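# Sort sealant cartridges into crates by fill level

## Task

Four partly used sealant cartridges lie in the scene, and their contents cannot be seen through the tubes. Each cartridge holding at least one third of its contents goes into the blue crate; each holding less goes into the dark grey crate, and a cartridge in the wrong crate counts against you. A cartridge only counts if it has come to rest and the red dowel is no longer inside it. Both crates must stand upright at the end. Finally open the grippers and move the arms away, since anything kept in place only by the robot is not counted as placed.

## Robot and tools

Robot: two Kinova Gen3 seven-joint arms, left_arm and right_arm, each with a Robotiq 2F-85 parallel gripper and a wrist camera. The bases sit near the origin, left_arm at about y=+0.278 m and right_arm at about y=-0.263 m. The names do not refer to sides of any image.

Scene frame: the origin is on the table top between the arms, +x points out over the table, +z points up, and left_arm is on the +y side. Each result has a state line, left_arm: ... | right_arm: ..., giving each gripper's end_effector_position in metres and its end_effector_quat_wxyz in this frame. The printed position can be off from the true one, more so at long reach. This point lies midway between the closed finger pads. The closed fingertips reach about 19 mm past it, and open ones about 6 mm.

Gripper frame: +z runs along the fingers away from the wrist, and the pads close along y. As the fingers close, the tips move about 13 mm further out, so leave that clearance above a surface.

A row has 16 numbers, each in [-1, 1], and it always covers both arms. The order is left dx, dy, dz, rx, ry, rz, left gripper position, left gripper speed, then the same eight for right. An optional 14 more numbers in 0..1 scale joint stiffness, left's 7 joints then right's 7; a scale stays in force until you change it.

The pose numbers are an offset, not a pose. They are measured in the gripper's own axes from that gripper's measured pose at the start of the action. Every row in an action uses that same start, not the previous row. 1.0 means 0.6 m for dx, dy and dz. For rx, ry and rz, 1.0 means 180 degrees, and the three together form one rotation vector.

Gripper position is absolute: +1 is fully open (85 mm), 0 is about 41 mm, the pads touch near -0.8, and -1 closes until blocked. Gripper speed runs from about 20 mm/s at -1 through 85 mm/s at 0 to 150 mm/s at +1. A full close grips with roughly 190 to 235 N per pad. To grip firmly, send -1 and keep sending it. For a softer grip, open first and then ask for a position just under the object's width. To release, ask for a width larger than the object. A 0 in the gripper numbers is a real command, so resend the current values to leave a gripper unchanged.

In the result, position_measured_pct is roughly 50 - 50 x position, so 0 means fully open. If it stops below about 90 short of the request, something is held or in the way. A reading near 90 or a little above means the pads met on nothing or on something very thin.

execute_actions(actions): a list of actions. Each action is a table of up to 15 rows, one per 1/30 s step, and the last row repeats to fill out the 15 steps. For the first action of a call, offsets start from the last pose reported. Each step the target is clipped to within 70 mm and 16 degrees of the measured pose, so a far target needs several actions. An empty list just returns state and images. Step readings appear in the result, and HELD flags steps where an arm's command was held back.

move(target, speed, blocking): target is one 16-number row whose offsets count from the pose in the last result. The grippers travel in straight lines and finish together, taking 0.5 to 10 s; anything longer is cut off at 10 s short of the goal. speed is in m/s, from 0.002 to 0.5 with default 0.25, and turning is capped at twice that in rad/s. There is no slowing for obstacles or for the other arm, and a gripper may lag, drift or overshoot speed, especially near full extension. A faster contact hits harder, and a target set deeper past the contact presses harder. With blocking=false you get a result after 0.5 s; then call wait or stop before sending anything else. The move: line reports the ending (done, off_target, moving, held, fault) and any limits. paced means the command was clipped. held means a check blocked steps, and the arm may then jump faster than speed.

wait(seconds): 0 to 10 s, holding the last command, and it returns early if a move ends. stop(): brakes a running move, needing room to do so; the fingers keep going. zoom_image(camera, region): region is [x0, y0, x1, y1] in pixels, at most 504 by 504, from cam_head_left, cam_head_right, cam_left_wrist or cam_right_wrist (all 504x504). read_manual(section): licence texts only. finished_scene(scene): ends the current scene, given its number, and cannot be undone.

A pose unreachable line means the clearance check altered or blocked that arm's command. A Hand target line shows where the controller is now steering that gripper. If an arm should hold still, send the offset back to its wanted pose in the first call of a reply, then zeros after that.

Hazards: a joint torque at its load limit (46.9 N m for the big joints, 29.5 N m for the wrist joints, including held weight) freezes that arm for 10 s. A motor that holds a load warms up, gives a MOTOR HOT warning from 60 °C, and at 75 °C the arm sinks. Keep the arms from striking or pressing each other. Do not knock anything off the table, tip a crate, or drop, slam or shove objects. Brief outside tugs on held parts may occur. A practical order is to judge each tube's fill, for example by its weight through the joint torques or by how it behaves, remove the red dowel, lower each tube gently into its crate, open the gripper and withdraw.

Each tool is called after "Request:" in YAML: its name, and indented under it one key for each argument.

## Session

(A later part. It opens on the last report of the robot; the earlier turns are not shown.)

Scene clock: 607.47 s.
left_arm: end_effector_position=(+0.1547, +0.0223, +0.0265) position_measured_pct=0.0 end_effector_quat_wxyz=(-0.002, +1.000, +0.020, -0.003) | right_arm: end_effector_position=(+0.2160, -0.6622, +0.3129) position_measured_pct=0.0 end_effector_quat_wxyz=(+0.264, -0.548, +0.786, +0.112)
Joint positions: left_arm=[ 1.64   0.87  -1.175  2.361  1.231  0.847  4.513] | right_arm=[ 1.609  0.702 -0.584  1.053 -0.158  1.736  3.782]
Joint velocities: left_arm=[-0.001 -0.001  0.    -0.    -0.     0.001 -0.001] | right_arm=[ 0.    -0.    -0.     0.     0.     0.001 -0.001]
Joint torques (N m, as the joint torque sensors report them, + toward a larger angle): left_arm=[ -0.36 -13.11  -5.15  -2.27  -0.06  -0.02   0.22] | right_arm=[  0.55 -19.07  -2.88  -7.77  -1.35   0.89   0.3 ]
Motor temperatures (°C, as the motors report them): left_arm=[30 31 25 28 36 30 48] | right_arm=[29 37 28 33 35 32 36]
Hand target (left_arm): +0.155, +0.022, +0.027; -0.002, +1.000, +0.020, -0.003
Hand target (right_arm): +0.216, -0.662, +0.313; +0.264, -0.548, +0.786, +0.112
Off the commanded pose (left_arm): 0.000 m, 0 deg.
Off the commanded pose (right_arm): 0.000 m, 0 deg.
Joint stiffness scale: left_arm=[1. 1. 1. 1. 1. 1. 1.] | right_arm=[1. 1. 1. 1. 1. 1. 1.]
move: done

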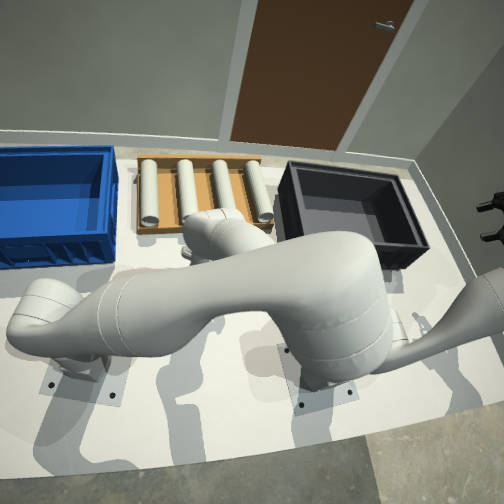

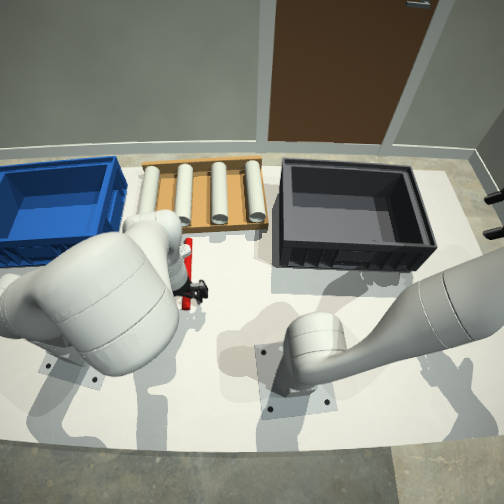

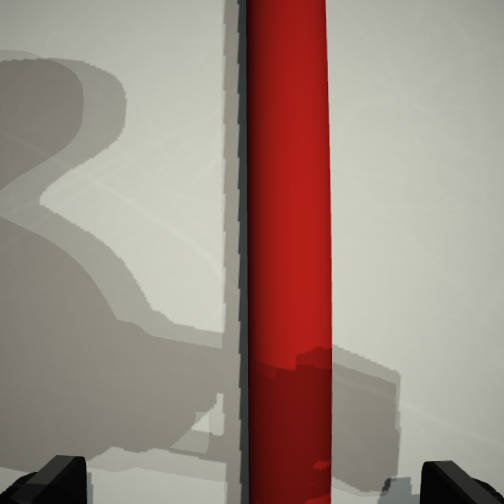

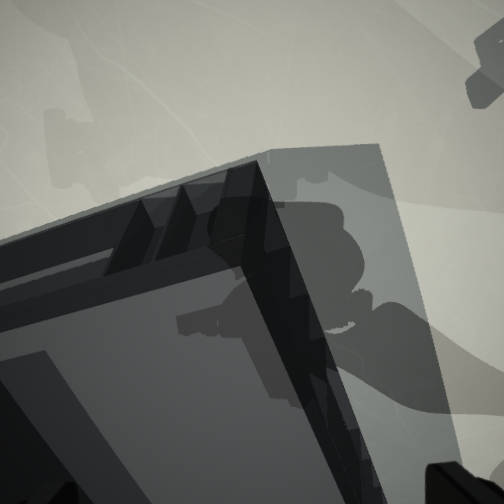

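Request:
move:
  target: [0, 0, -0.22, 0, 0, 0, 1, 0, -0.552, -0.054, 0.389, 0.0768, 0.181, 0.376, 1, 0]
  speed: 0.25

Request:
move:
  target: [0.61, -0.015, 0, 0, 0, 0, 1, 0, 0, 0, 0, 0, 0, 0, 1, 0]
  speed: 0.25

Scene clock: 654.20 s.
left_arm: end_effector_position=(+0.1545, +0.0209, +0.1564) position_measured_pct=0.0 end_effector_quat_wxyz=(-0.000, +1.000, +0.020, -0.004) | right_arm: end_effector_position=(+0.3995, -0.2968, +0.3017) position_measured_pct=0.0 end_effector_quat_wxyz=(+0.004, -0.002, +1.000, +0.004)
Joint positions: left_arm=[ 1.938  0.659 -1.598  2.2    0.757  1.111  4.886] | right_arm=[ 0.621  0.372 -0.72   1.486  0.24   1.366  1.37 ]
Joint velocities: left_arm=[ 0.001  0.    -0.002  0.     0.     0.001 -0.   ] | right_arm=[-0.007  0.    -0.     0.    -0.001  0.    -0.   ]
Joint torques (N m, as the joint torque sensors report them, + toward a larger angle): left_arm=[ -0.07 -10.11  -5.18  -6.21  -0.12   0.     0.11] | right_arm=[ -0.07 -13.79  -1.    -8.55   0.06   0.38  -0.02]
Motor temperatures (°C, as the motors report them): left_arm=[30 31 25 28 36 30 48] | right_arm=[29 37 28 33 35 32 36]
Hand target (left_arm): +0.155, +0.021, +0.158; -0.002, +1.000, +0.019, -0.004
Hand target (right_arm): +0.400, -0.299, +0.301; +0.002, -0.001, +1.000, +0.002
Off the commanded pose (left_arm): 0.003 m, 0 deg.
Off the commanded pose (right_arm): 0.004 m, 1 deg.
Joint stiffness scale: left_arm=[1. 1. 1. 1. 1. 1. 1.] | right_arm=[1. 1. 1. 1. 1. 1. 1.]
move: off_target (right_arm)

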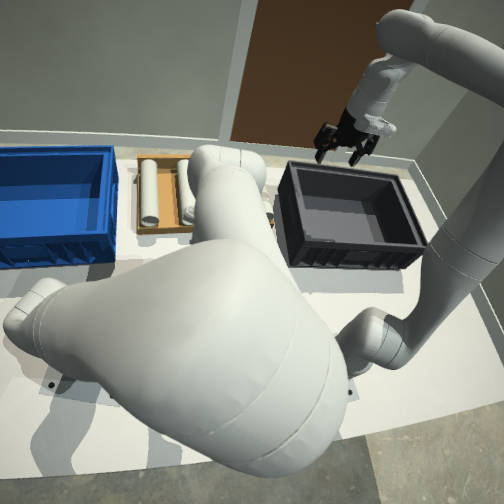

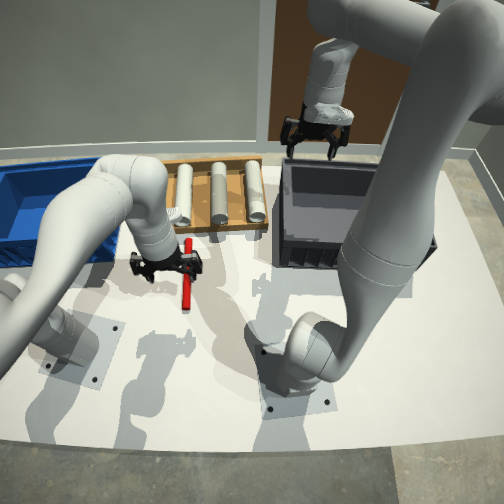

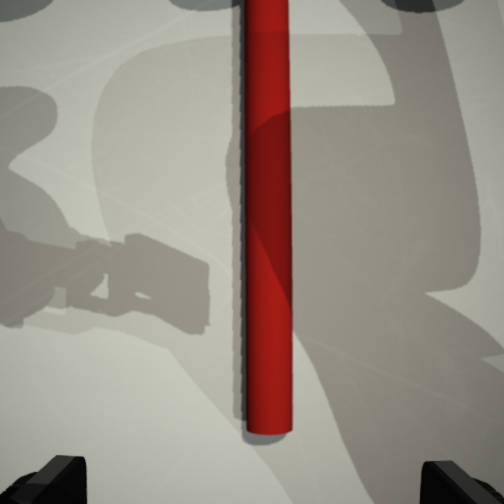

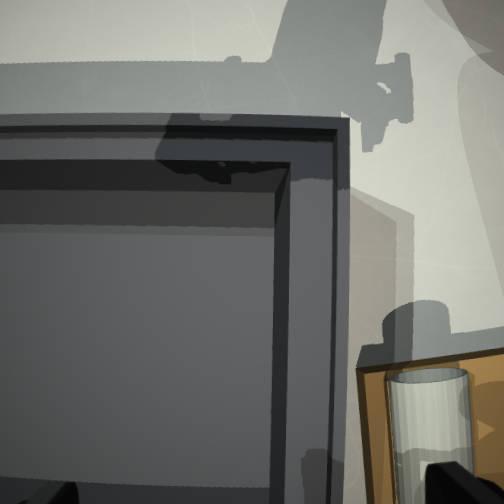

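Scene clock: 656.30 s.
left_arm: end_effector_position=(+0.5211, +0.0457, +0.1575) position_measured_pct=0.0 end_effector_quat_wxyz=(-0.003, +1.000, +0.017, +0.001) | right_arm: end_effector_position=(+0.3995, -0.2968, +0.3017) position_measured_pct=0.0 end_effector_quat_wxyz=(+0.004, -0.002, +1.000, +0.004)
Joint positions: left_arm=[ 0.758  0.934 -1.17   1.358  0.846  1.386  4.555] | right_arm=[ 0.621  0.372 -0.72   1.486  0.24   1.366  1.37 ]
Joint velocities: left_arm=[-0.006  0.002  0.001 -0.002 -0.     0.     0.001] | right_arm=[ 0.     0.001  0.     0.001 -0.001 -0.001 -0.001]
Joint torques (N m, as the joint torque sensors report them, + toward a larger angle): left_arm=[ -0.14 -21.23  -7.31  -5.99  -0.02   0.03   0.22] | right_arm=[  0.72 -14.08  -2.07  -8.71  -0.14   0.16   0.12]
Motor temperatures (°C, as the motors report them): left_arm=[30 31 25 28 36 30 48] | right_arm=[29 37 28 33 35 32 36]
Hand target (left_arm): +0.520, +0.043, +0.155; -0.000, +1.000, +0.019, -0.002
Hand target (right_arm): +0.400, -0.297, +0.302; +0.004, -0.002, +1.000, +0.004
Off the commanded pose (left_arm): 0.005 m, 1 deg.
Off the commanded pose (right_arm): 0.000 m, 0 deg.
Joint stiffness scale: left_arm=[1. 1. 1. 1. 1. 1. 1.] | right_arm=[1. 1. 1. 1. 1. 1. 1.]
move: off_target (left_arm)

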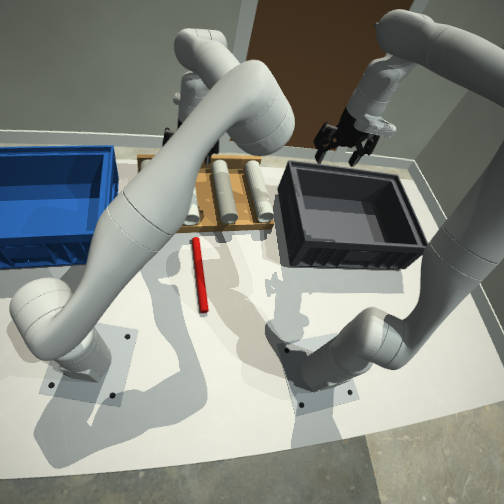

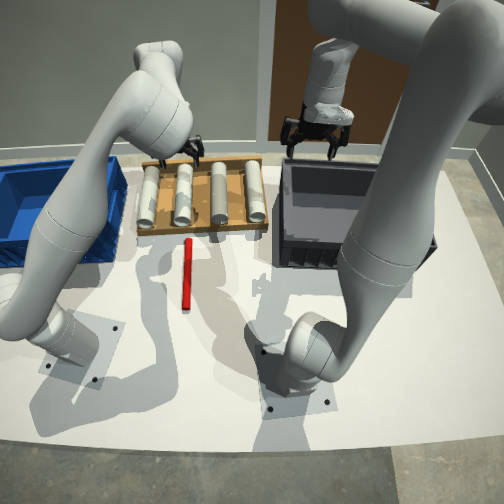

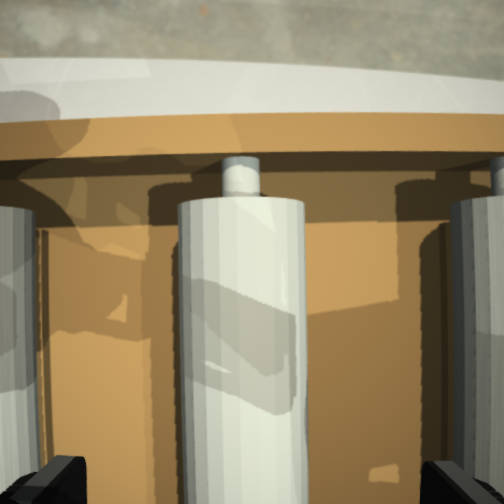

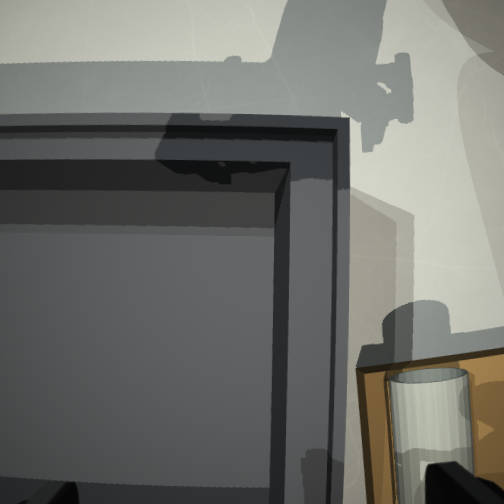

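Request:
move:
  target: [-0.035, -0.007, 0.184, 0, 0, 0, 1, 0, 0, 0, 0, 0, 0, 0, 1, 0]
  speed: 0.12

Request:
move:
  target: [0, 0, 0, 0, 0, 0, -1, 0, 0, 0, 0, 0, 0, 0, 1, 0]

Request:
move:
  target: [0, 0, -0.37, 0, 0, 0, -1, 0, 0, 0, 0, 0, 0, 0, 1, 0]
  speed: 0.15

Scene clock: 667.90 s.
left_arm: end_effector_position=(+0.5008, +0.0508, +0.0505) position_measured_pct=0.0 end_effector_quat_wxyz=(-0.005, +1.000, +0.018, +0.002) | right_arm: end_effector_position=(+0.3995, -0.2968, +0.3017) position_measured_pct=0.0 end_effector_quat_wxyz=(+0.004, -0.002, +1.000, +0.004)
Joint positions: left_arm=[ 0.769  1.034 -1.059  1.548  0.954  1.143  4.454] | right_arm=[ 0.621  0.372 -0.72   1.486  0.24   1.366  1.37 ]
Joint velocities: left_arm=[ 0.001  0.001  0.004  0.     0.    -0.003 -0.   ] | right_arm=[ 0.    -0.001  0.     0.    -0.001  0.    -0.   ]
Joint torques (N m, as the joint torque sensors report them, + toward a larger angle): left_arm=[  0.03 -21.05  -7.26  -5.02  -0.01  -0.18   0.04] | right_arm=[ -0.02 -14.05  -2.21  -8.05   0.05   0.08   0.28]
Motor temperatures (°C, as the motors report them): left_arm=[30 31 25 28 36 30 48] | right_arm=[29 37 28 33 35 32 36]
Hand target (left_arm): +0.500, +0.050, +0.047; -0.003, +1.000, +0.018, +0.001
Hand target (right_arm): +0.400, -0.297, +0.302; +0.004, -0.002, +1.000, +0.004
Off the commanded pose (left_arm): 0.004 m, 0 deg.
Off the commanded pose (right_arm): 0.000 m, 0 deg.
Joint stiffness scale: left_arm=[1. 1. 1. 1. 1. 1. 1.] | right_arm=[1. 1. 1. 1. 1. 1. 1.]
move: off_target (left_arm)

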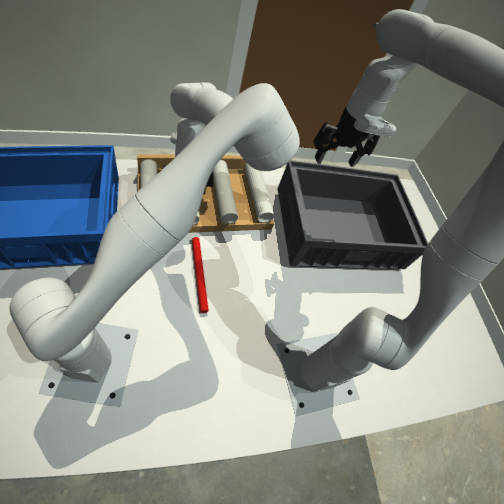

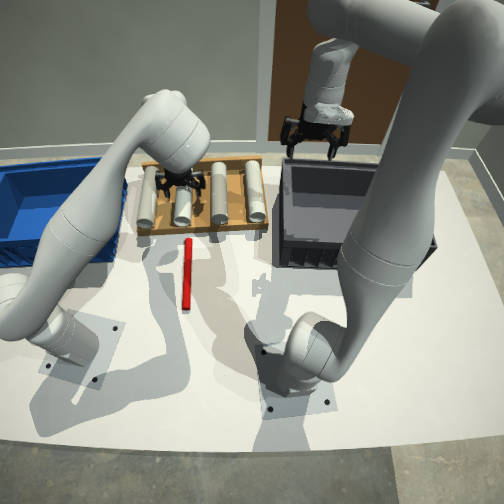

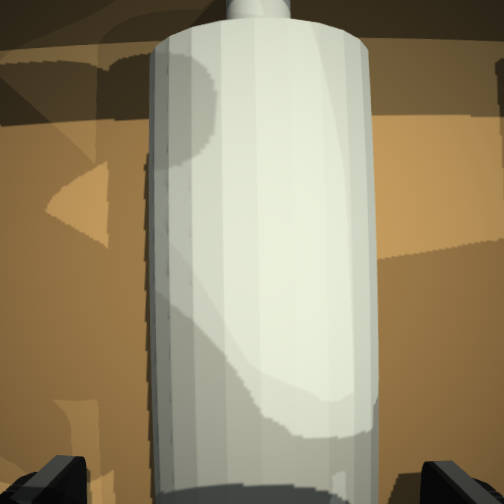

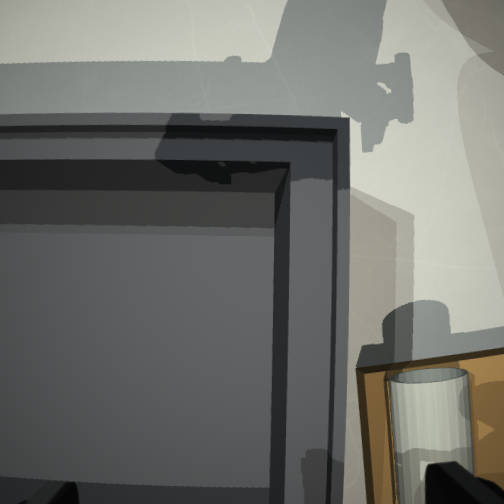

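Scene clock: 668.70 s.
left_arm: end_effector_position=(+0.5007, +0.0492, +0.0510) position_measured_pct=44.8 end_effector_quat_wxyz=(-0.004, +1.000, +0.017, +0.002) | right_arm: end_effector_position=(+0.3995, -0.2968, +0.3017) position_measured_pct=0.0 end_effector_quat_wxyz=(+0.004, -0.002, +1.000, +0.004)
Joint positions: left_arm=[ 0.771  1.033 -1.059  1.548  0.956  1.144  4.454] | right_arm=[ 0.621  0.372 -0.72   1.486  0.24   1.366  1.37 ]
Joint velocities: left_arm=[ 0.     0.001  0.    -0.    -0.     0.001 -0.   ] | right_arm=[-0.    -0.     0.001  0.001  0.    -0.001 -0.   ]
Joint torques (N m, as the joint torque sensors report them, + toward a larger angle): left_arm=[ -3.37 -16.9   -8.97  -2.21  -2.07  -1.11  -0.1 ] | right_arm=[  0.51 -14.02  -1.94  -8.62  -0.13   0.18   0.34]
Motor temperatures (°C, as the motors report them): left_arm=[30 31 25 28 36 30 48] | right_arm=[29 37 28 33 35 32 36]
Hand target (left_arm): +0.501, +0.051, +0.051; -0.005, +1.000, +0.018, +0.002
Hand target (right_arm): +0.400, -0.297, +0.302; +0.004, -0.002, +1.000, +0.004
Off the commanded pose (left_arm): 0.002 m, 0 deg.
Off the commanded pose (right_arm): 0.000 m, 0 deg.
Joint stiffness scale: left_arm=[1. 1. 1. 1. 1. 1. 1.] | right_arm=[1. 1. 1. 1. 1. 1. 1.]
move: done

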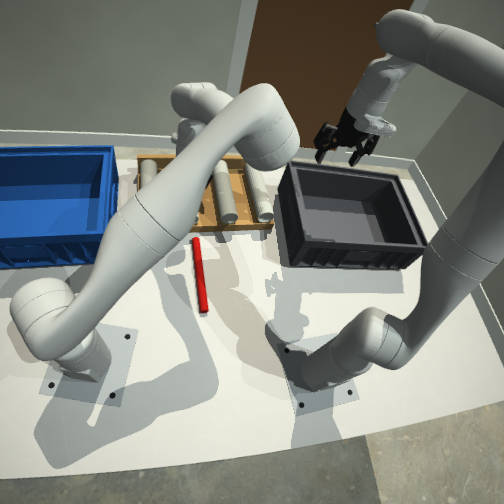

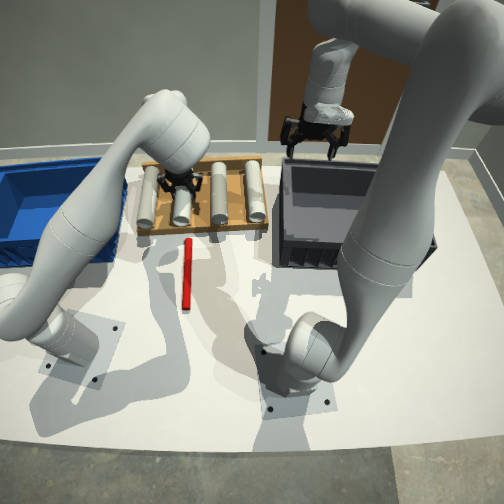

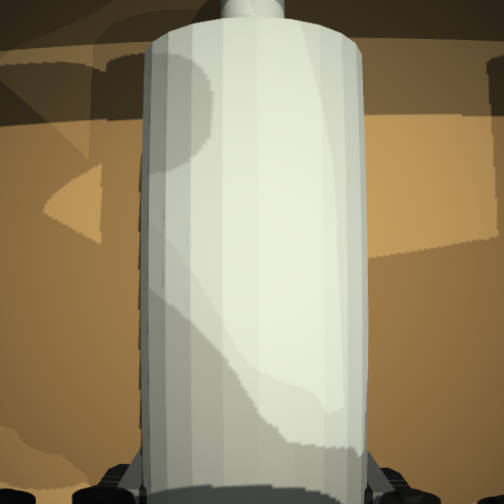

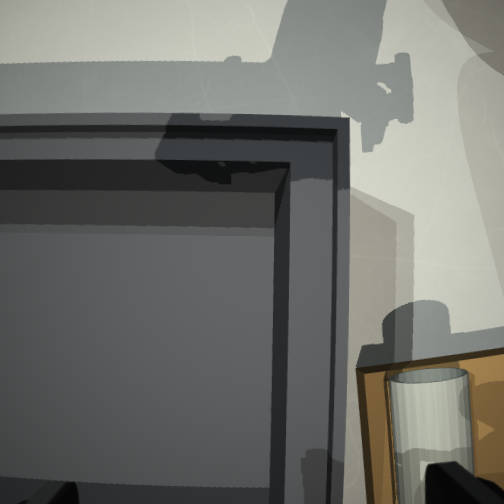

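Scene clock: 670.63 s.
left_arm: end_effector_position=(+0.4990, +0.0434, +0.2696) position_measured_pct=44.8 end_effector_quat_wxyz=(-0.001, +1.000, +0.012, +0.001) | right_arm: end_effector_position=(+0.3995, -0.2968, +0.3017) position_measured_pct=0.0 end_effector_quat_wxyz=(+0.004, -0.002, +1.000, +0.004)
Joint positions: left_arm=[ 0.799  0.794 -1.259  1.227  0.744  1.599  4.629] | right_arm=[ 0.621  0.372 -0.72   1.486  0.24   1.366  1.37 ]
Joint velocities: left_arm=[-0.    -0.001 -0.003 -0.002  0.     0.004  0.   ] | right_arm=[-0.    -0.001  0.     0.    -0.     0.     0.   ]
Joint torques (N m, as the joint torque sensors report them, + toward a larger angle): left_arm=[ -0.08 -21.38  -7.36  -8.07  -0.15  -0.19   0.03] | right_arm=[  0.09 -13.6   -1.8   -8.21   0.17   0.2    0.18]
Motor temperatures (°C, as the motors report them): left_arm=[30 31 25 28 36 30 48] | right_arm=[29 37 28 33 35 32 36]
Hand target (left_arm): +0.500, +0.047, +0.273; -0.003, +1.000, +0.016, +0.002
Hand target (right_arm): +0.400, -0.297, +0.302; +0.004, -0.002, +1.000, +0.004
Off the commanded pose (left_arm): 0.005 m, 1 deg.
Off the commanded pose (right_arm): 0.000 m, 0 deg.
Joint stiffness scale: left_arm=[1. 1. 1. 1. 1. 1. 1.] | right_arm=[1. 1. 1. 1. 1. 1. 1.]
move: off_target (left_arm)

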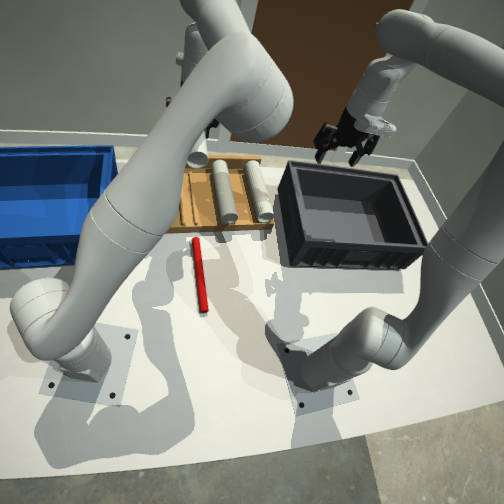

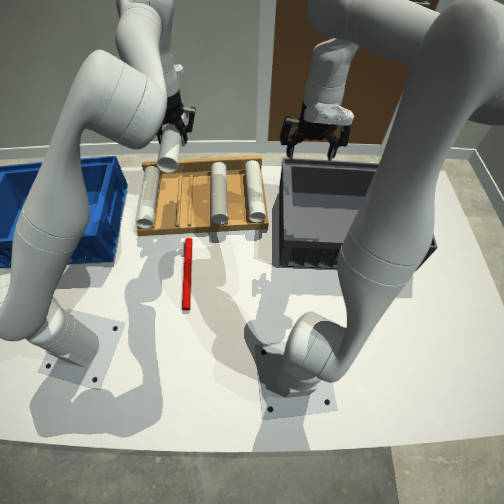

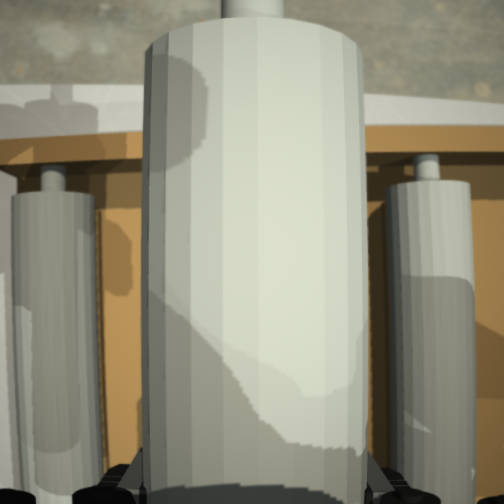

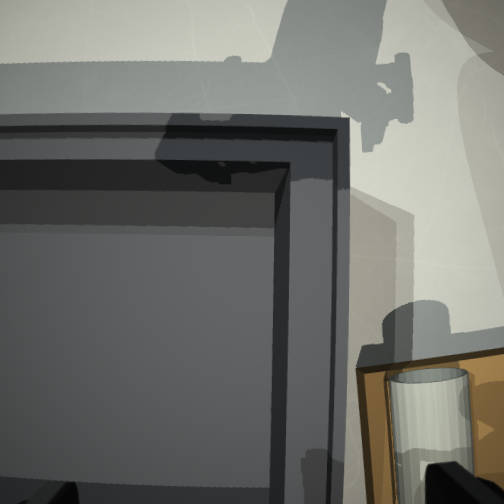

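Request:
move:
  target: [-0.05, -0.645, 0, 0, 0, 0.5, -1, 0, -0.217, 0.387, 0.233, 0, 0, -0.017, 1, 0]
  speed: 0.25

Scene clock: 682.03 s.
left_arm: end_effector_position=(+0.4603, +0.4297, +0.2728) position_measured_pct=44.8 end_effector_quat_wxyz=(-0.005, +0.718, -0.696, +0.002) | right_arm: end_effector_position=(+0.5287, -0.0601, +0.1666) position_measured_pct=0.0 end_effector_quat_wxyz=(+0.006, -0.031, +0.999, +0.009)
Joint positions: left_arm=[ 0.093  0.572 -1.143  1.487  0.526  1.406  2.308] | right_arm=[ 0.011  0.853 -0.658  1.118  0.488  1.3    0.947]
Joint velocities: left_arm=[-0.006  0.002 -0.002 -0.    -0.    -0.    -0.   ] | right_arm=[-0.004 -0.     0.005  0.001 -0.    -0.    -0.002]
Joint torques (N m, as the joint torque sensors report them, + toward a larger angle): left_arm=[  0.09 -17.35  -5.38  -8.99  -0.12   0.16   0.05] | right_arm=[ -0.13 -22.47  -3.21  -7.88  -0.02   0.15   0.23]
Motor temperatures (°C, as the motors report them): left_arm=[30 32 25 28 36 30 48] | right_arm=[29 37 28 33 35 32 36]
Hand target (left_arm): +0.460, +0.429, +0.272; -0.003, +0.716, -0.698, +0.000
Hand target (right_arm): +0.529, -0.062, +0.165; +0.005, -0.029, +1.000, +0.005
Off the commanded pose (left_arm): 0.002 m, 1 deg.
Off the commanded pose (right_arm): 0.003 m, 1 deg.
Joint stiffness scale: left_arm=[1. 1. 1. 1. 1. 1. 1.] | right_arm=[1. 1. 1. 1. 1. 1. 1.]
move: done

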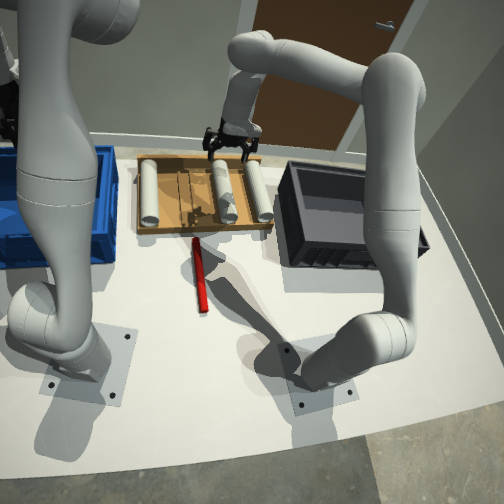

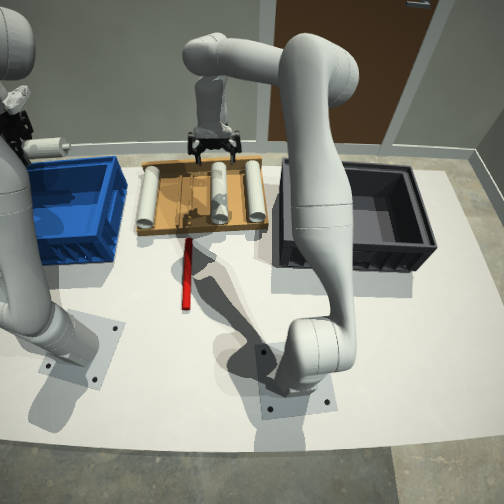

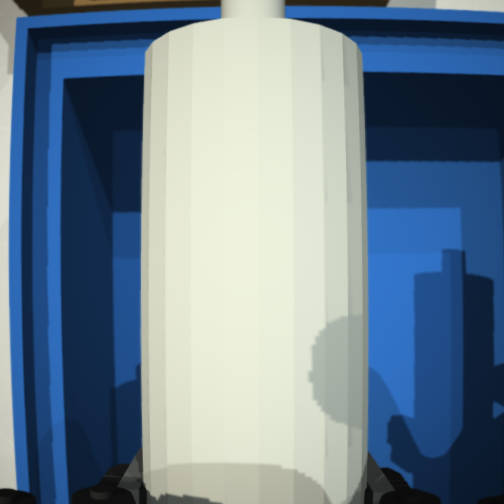

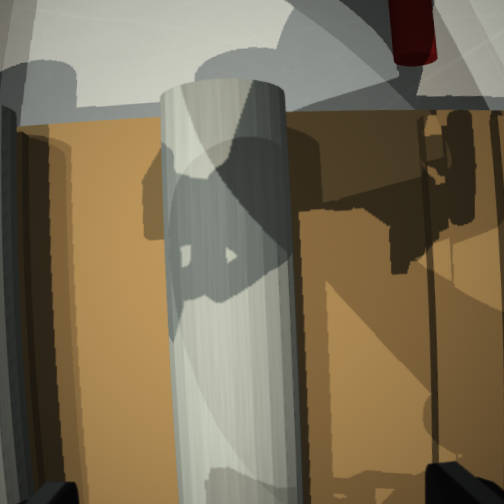

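Request:
move:
  target: [0, 0, 0.37, 0, 0, 0, -1, 0, 0, -0.01, 0.19, 0, 0, 0, 1, 0]
  speed: 0.12

Request:
move:
  target: [0, 0, 0, 0, 0, 0, 0.6, 0, 0, 0, 0, 0, 0, 0, -1, 0]

Scene clock: 697.80 s.
left_arm: end_effector_position=(+0.4625, +0.4326, +0.0542) position_measured_pct=44.8 end_effector_quat_wxyz=(-0.007, +0.718, -0.696, -0.000) | right_arm: end_effector_position=(+0.5301, -0.0633, +0.0557) position_measured_pct=0.0 end_effector_quat_wxyz=(+0.005, -0.031, +0.999, +0.011)
Joint positions: left_arm=[-0.044  0.845 -0.889  1.799  0.826  0.903  2.065] | right_arm=[ 0.002  0.974 -0.582  1.243  0.53   1.056  0.915]
Joint velocities: left_arm=[-0.007  0.003  0.007 -0.    -0.    -0.003 -0.   ] | right_arm=[-0.001  0.     0.002  0.001  0.001 -0.001 -0.002]
Joint torques (N m, as the joint torque sensors report them, + toward a larger angle): left_arm=[ -0.18 -20.02  -5.99  -5.65  -0.08   0.23   0.2 ] | right_arm=[ -0.16 -22.37  -3.48  -6.93  -0.05   0.44   0.22]
Motor temperatures (°C, as the motors report them): left_arm=[30 32 25 28 36 30 48] | right_arm=[29 37 28 33 35 32 36]
Hand target (left_arm): +0.462, +0.432, +0.051; -0.006, +0.719, -0.695, +0.001
Hand target (right_arm): +0.530, -0.064, +0.053; +0.006, -0.031, +0.999, +0.009
Off the commanded pose (left_arm): 0.004 m, 0 deg.
Off the commanded pose (right_arm): 0.003 m, 0 deg.
Joint stiffness scale: left_arm=[1. 1. 1. 1. 1. 1. 1.] | right_arm=[1. 1. 1. 1. 1. 1. 1.]
move: off_target (left_arm)

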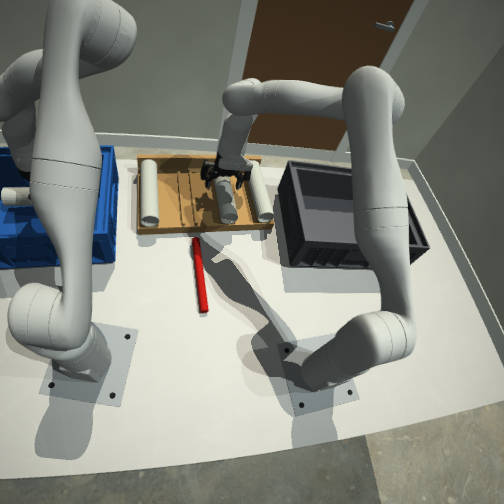

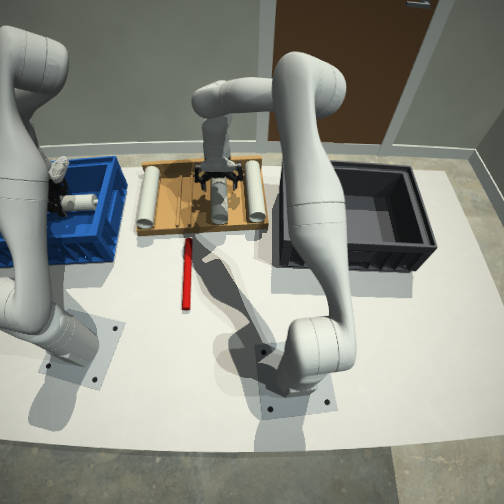

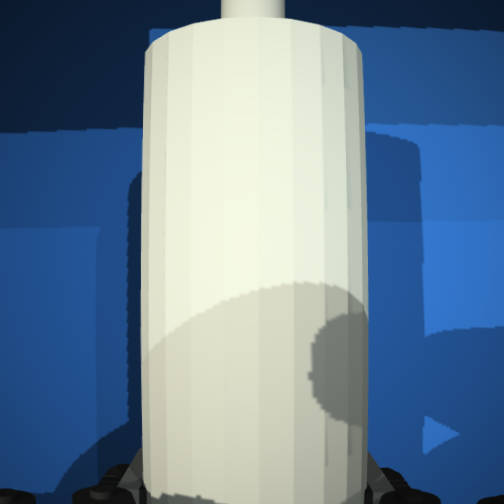

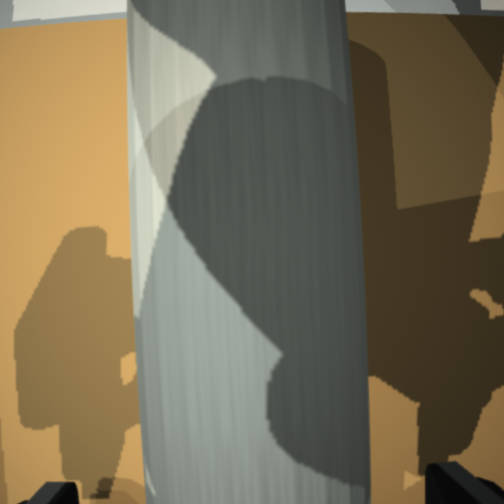

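Scene clock: 698.63 s.
left_arm: end_effector_position=(+0.4625, +0.4326, +0.0541) position_measured_pct=19.8 end_effector_quat_wxyz=(-0.007, +0.718, -0.696, -0.000) | right_arm: end_effector_position=(+0.5301, -0.0630, +0.0561) position_measured_pct=46.0 end_effector_quat_wxyz=(+0.005, -0.031, +0.999, +0.011)
Joint positions: left_arm=[-0.044  0.845 -0.889  1.799  0.826  0.903  2.065] | right_arm=[ 0.002  0.973 -0.582  1.243  0.53   1.056  0.915]
Joint velocities: left_arm=[ 0.    -0.001 -0.     0.    -0.    -0.    -0.   ] | right_arm=[-0.     0.001 -0.    -0.001 -0.001  0.001 -0.001]
Joint torques (N m, as the joint torque sensors report them, + toward a larger angle): left_arm=[ -0.16 -18.36  -5.57  -5.16   0.06   0.01   0.17] | right_arm=[  2.43 -19.89  -0.54  -6.14   1.2    0.42   0.16]
Motor temperatures (°C, as the motors report them): left_arm=[30 32 25 28 36 30 48] | right_arm=[29 37 28 33 35 32 36]
Hand target (left_arm): +0.463, +0.433, +0.054; -0.007, +0.718, -0.696, -0.000
Hand target (right_arm): +0.530, -0.063, +0.056; +0.005, -0.031, +0.999, +0.011
Off the commanded pose (left_arm): 0.000 m, 0 deg.
Off the commanded pose (right_arm): 0.001 m, 0 deg.
Joint stiffness scale: left_arm=[1. 1. 1. 1. 1. 1. 1.] | right_arm=[1. 1. 1. 1. 1. 1. 1.]
move: done

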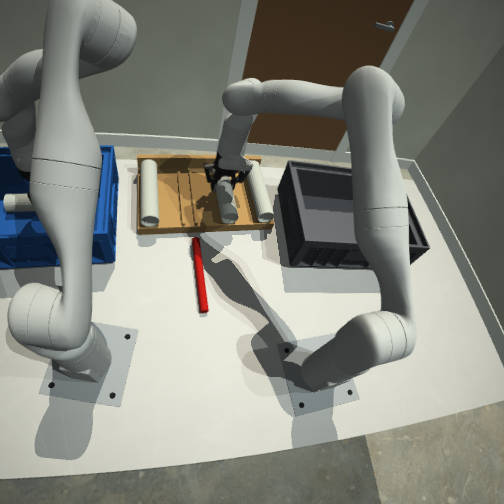

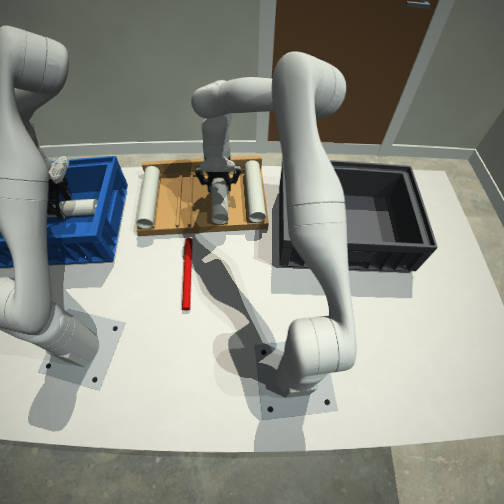

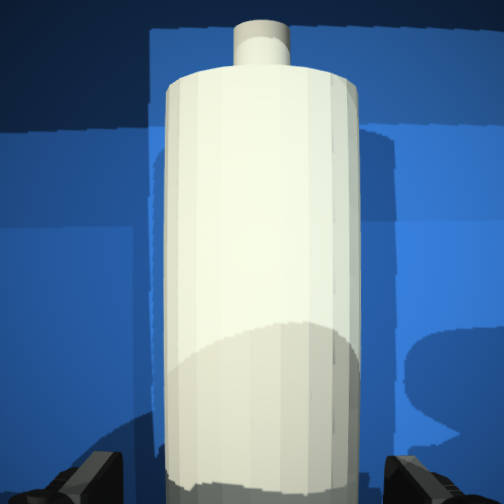

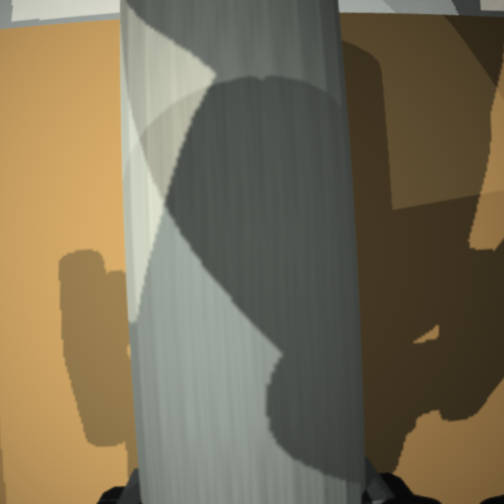

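Request:
move:
  target: [0, 0, -0.37, 0, 0, 0, 1, 0, 0, 0, -0.36, 0, 0, 0, -1, 0]
  speed: 0.15

Scene clock: 704.63 s.
left_arm: end_effector_position=(+0.4623, +0.4285, +0.2728) position_measured_pct=0.0 end_effector_quat_wxyz=(-0.005, +0.717, -0.697, +0.003) | right_arm: end_effector_position=(+0.5304, -0.0714, +0.2695) position_measured_pct=46.0 end_effector_quat_wxyz=(+0.007, -0.026, +1.000, +0.009)
Joint positions: left_arm=[ 0.089  0.57  -1.133  1.483  0.524  1.405  2.311] | right_arm=[-0.002  0.777 -0.669  0.909  0.442  1.554  1.016]
Joint velocities: left_arm=[ 0.003 -0.    -0.005 -0.002 -0.     0.003  0.001] | right_arm=[-0.001  0.    -0.003 -0.003  0.001  0.002 -0.002]
Joint torques (N m, as the joint torque sensors report them, + toward a larger angle): left_arm=[  0.15 -15.91  -5.23  -7.72  -0.13   0.05  -0.05] | right_arm=[ -0.23 -22.22  -2.65  -8.82  -0.11   0.45   0.11]
Motor temperatures (°C, as the motors report them): left_arm=[30 32 25 28 36 30 48] | right_arm=[29 37 28 33 35 32 36]
Hand target (left_arm): +0.461, +0.430, +0.276; -0.006, +0.718, -0.696, +0.001
Hand target (right_arm): +0.528, -0.068, +0.272; +0.005, -0.031, +0.999, +0.012
Off the commanded pose (left_arm): 0.004 m, 0 deg.
Off the commanded pose (right_arm): 0.005 m, 1 deg.
Joint stiffness scale: left_arm=[1. 1. 1. 1. 1. 1. 1.] | right_arm=[1. 1. 1. 1. 1. 1. 1.]
move: off_target (left_arm, right_arm)

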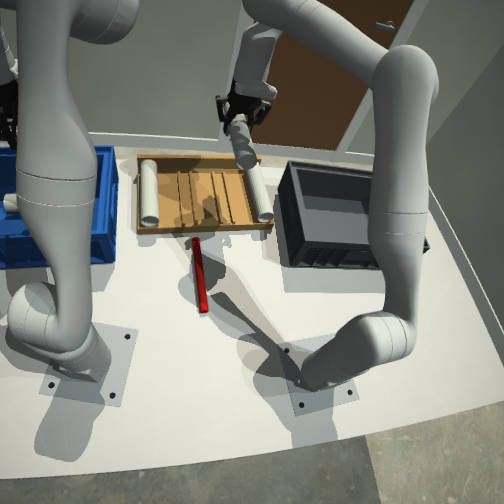

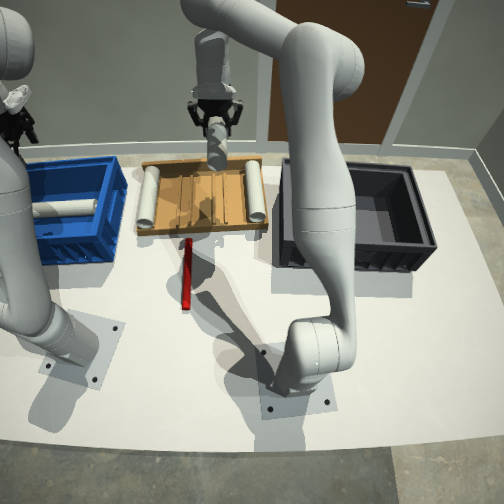

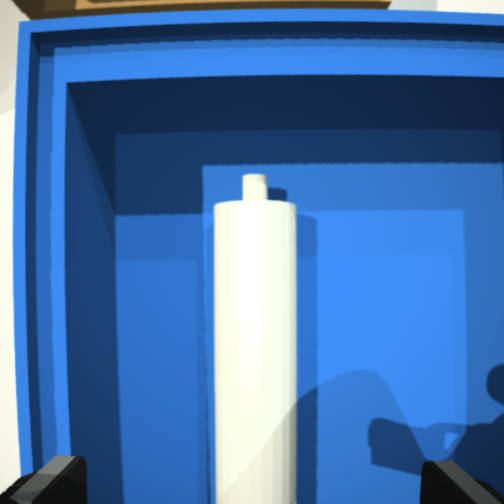

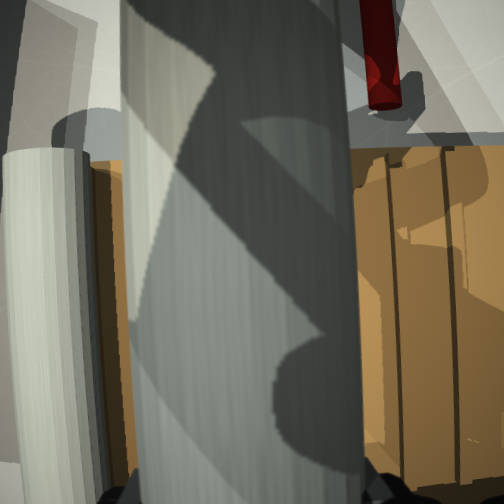

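Request:
move:
  target: [0.717, -0.067, 0, 0, 0, -0.517, 1, 0, 0.1, -0.665, 0, 0, 0, 0.5, -1, 0]
  speed: 0.25

Scene clock: 720.57 s.
left_arm: end_effector_position=(+0.5148, +0.0034, +0.2729) position_measured_pct=0.0 end_effector_quat_wxyz=(-0.003, +0.999, +0.040, +0.008) | right_arm: end_effector_position=(+0.4933, -0.4736, +0.2633) position_measured_pct=46.0 end_effector_quat_wxyz=(+0.004, +0.684, +0.729, +0.008)
Joint positions: left_arm=[ 0.786  0.843 -1.235  1.089  0.78   1.645  4.785] | right_arm=[ 0.613  0.661 -0.365  1.071  0.212  1.43   0.263]
Joint velocities: left_arm=[-0.     0.004  0.001 -0.004 -0.     0.     0.002] | right_arm=[ 0.005  0.003  0.001 -0.001 -0.     0.001 -0.002]
Joint torques (N m, as the joint torque sensors report them, + toward a larger angle): left_arm=[  0.   -21.22  -6.56  -6.58  -0.14  -0.05  -0.01] | right_arm=[  0.87 -20.97  -1.68  -9.27   0.31   0.24   0.14]
Motor temperatures (°C, as the motors report them): left_arm=[30 32 25 28 36 30 48] | right_arm=[29 37 28 33 35 32 36]
Hand target (left_arm): +0.514, +0.000, +0.271; -0.001, +0.999, +0.041, +0.005
Hand target (right_arm): +0.492, -0.474, +0.262; -0.001, +0.688, +0.725, +0.010
Off the commanded pose (left_arm): 0.004 m, 0 deg.
Off the commanded pose (right_arm): 0.003 m, 1 deg.
Joint stiffness scale: left_arm=[1. 1. 1. 1. 1. 1. 1.] | right_arm=[1. 1. 1. 1. 1. 1. 1.]
move: off_target (left_arm)

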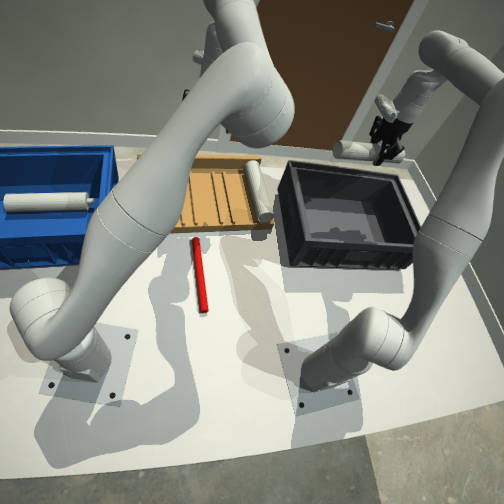

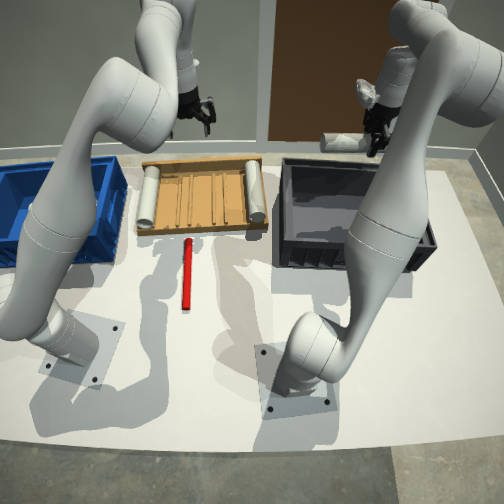

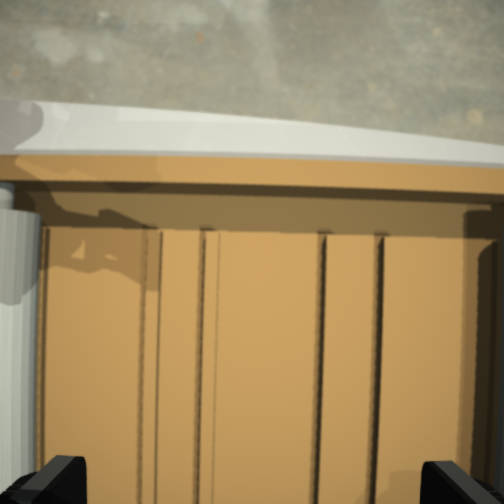

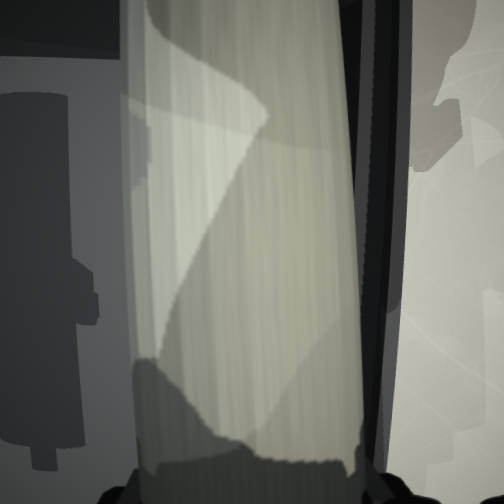

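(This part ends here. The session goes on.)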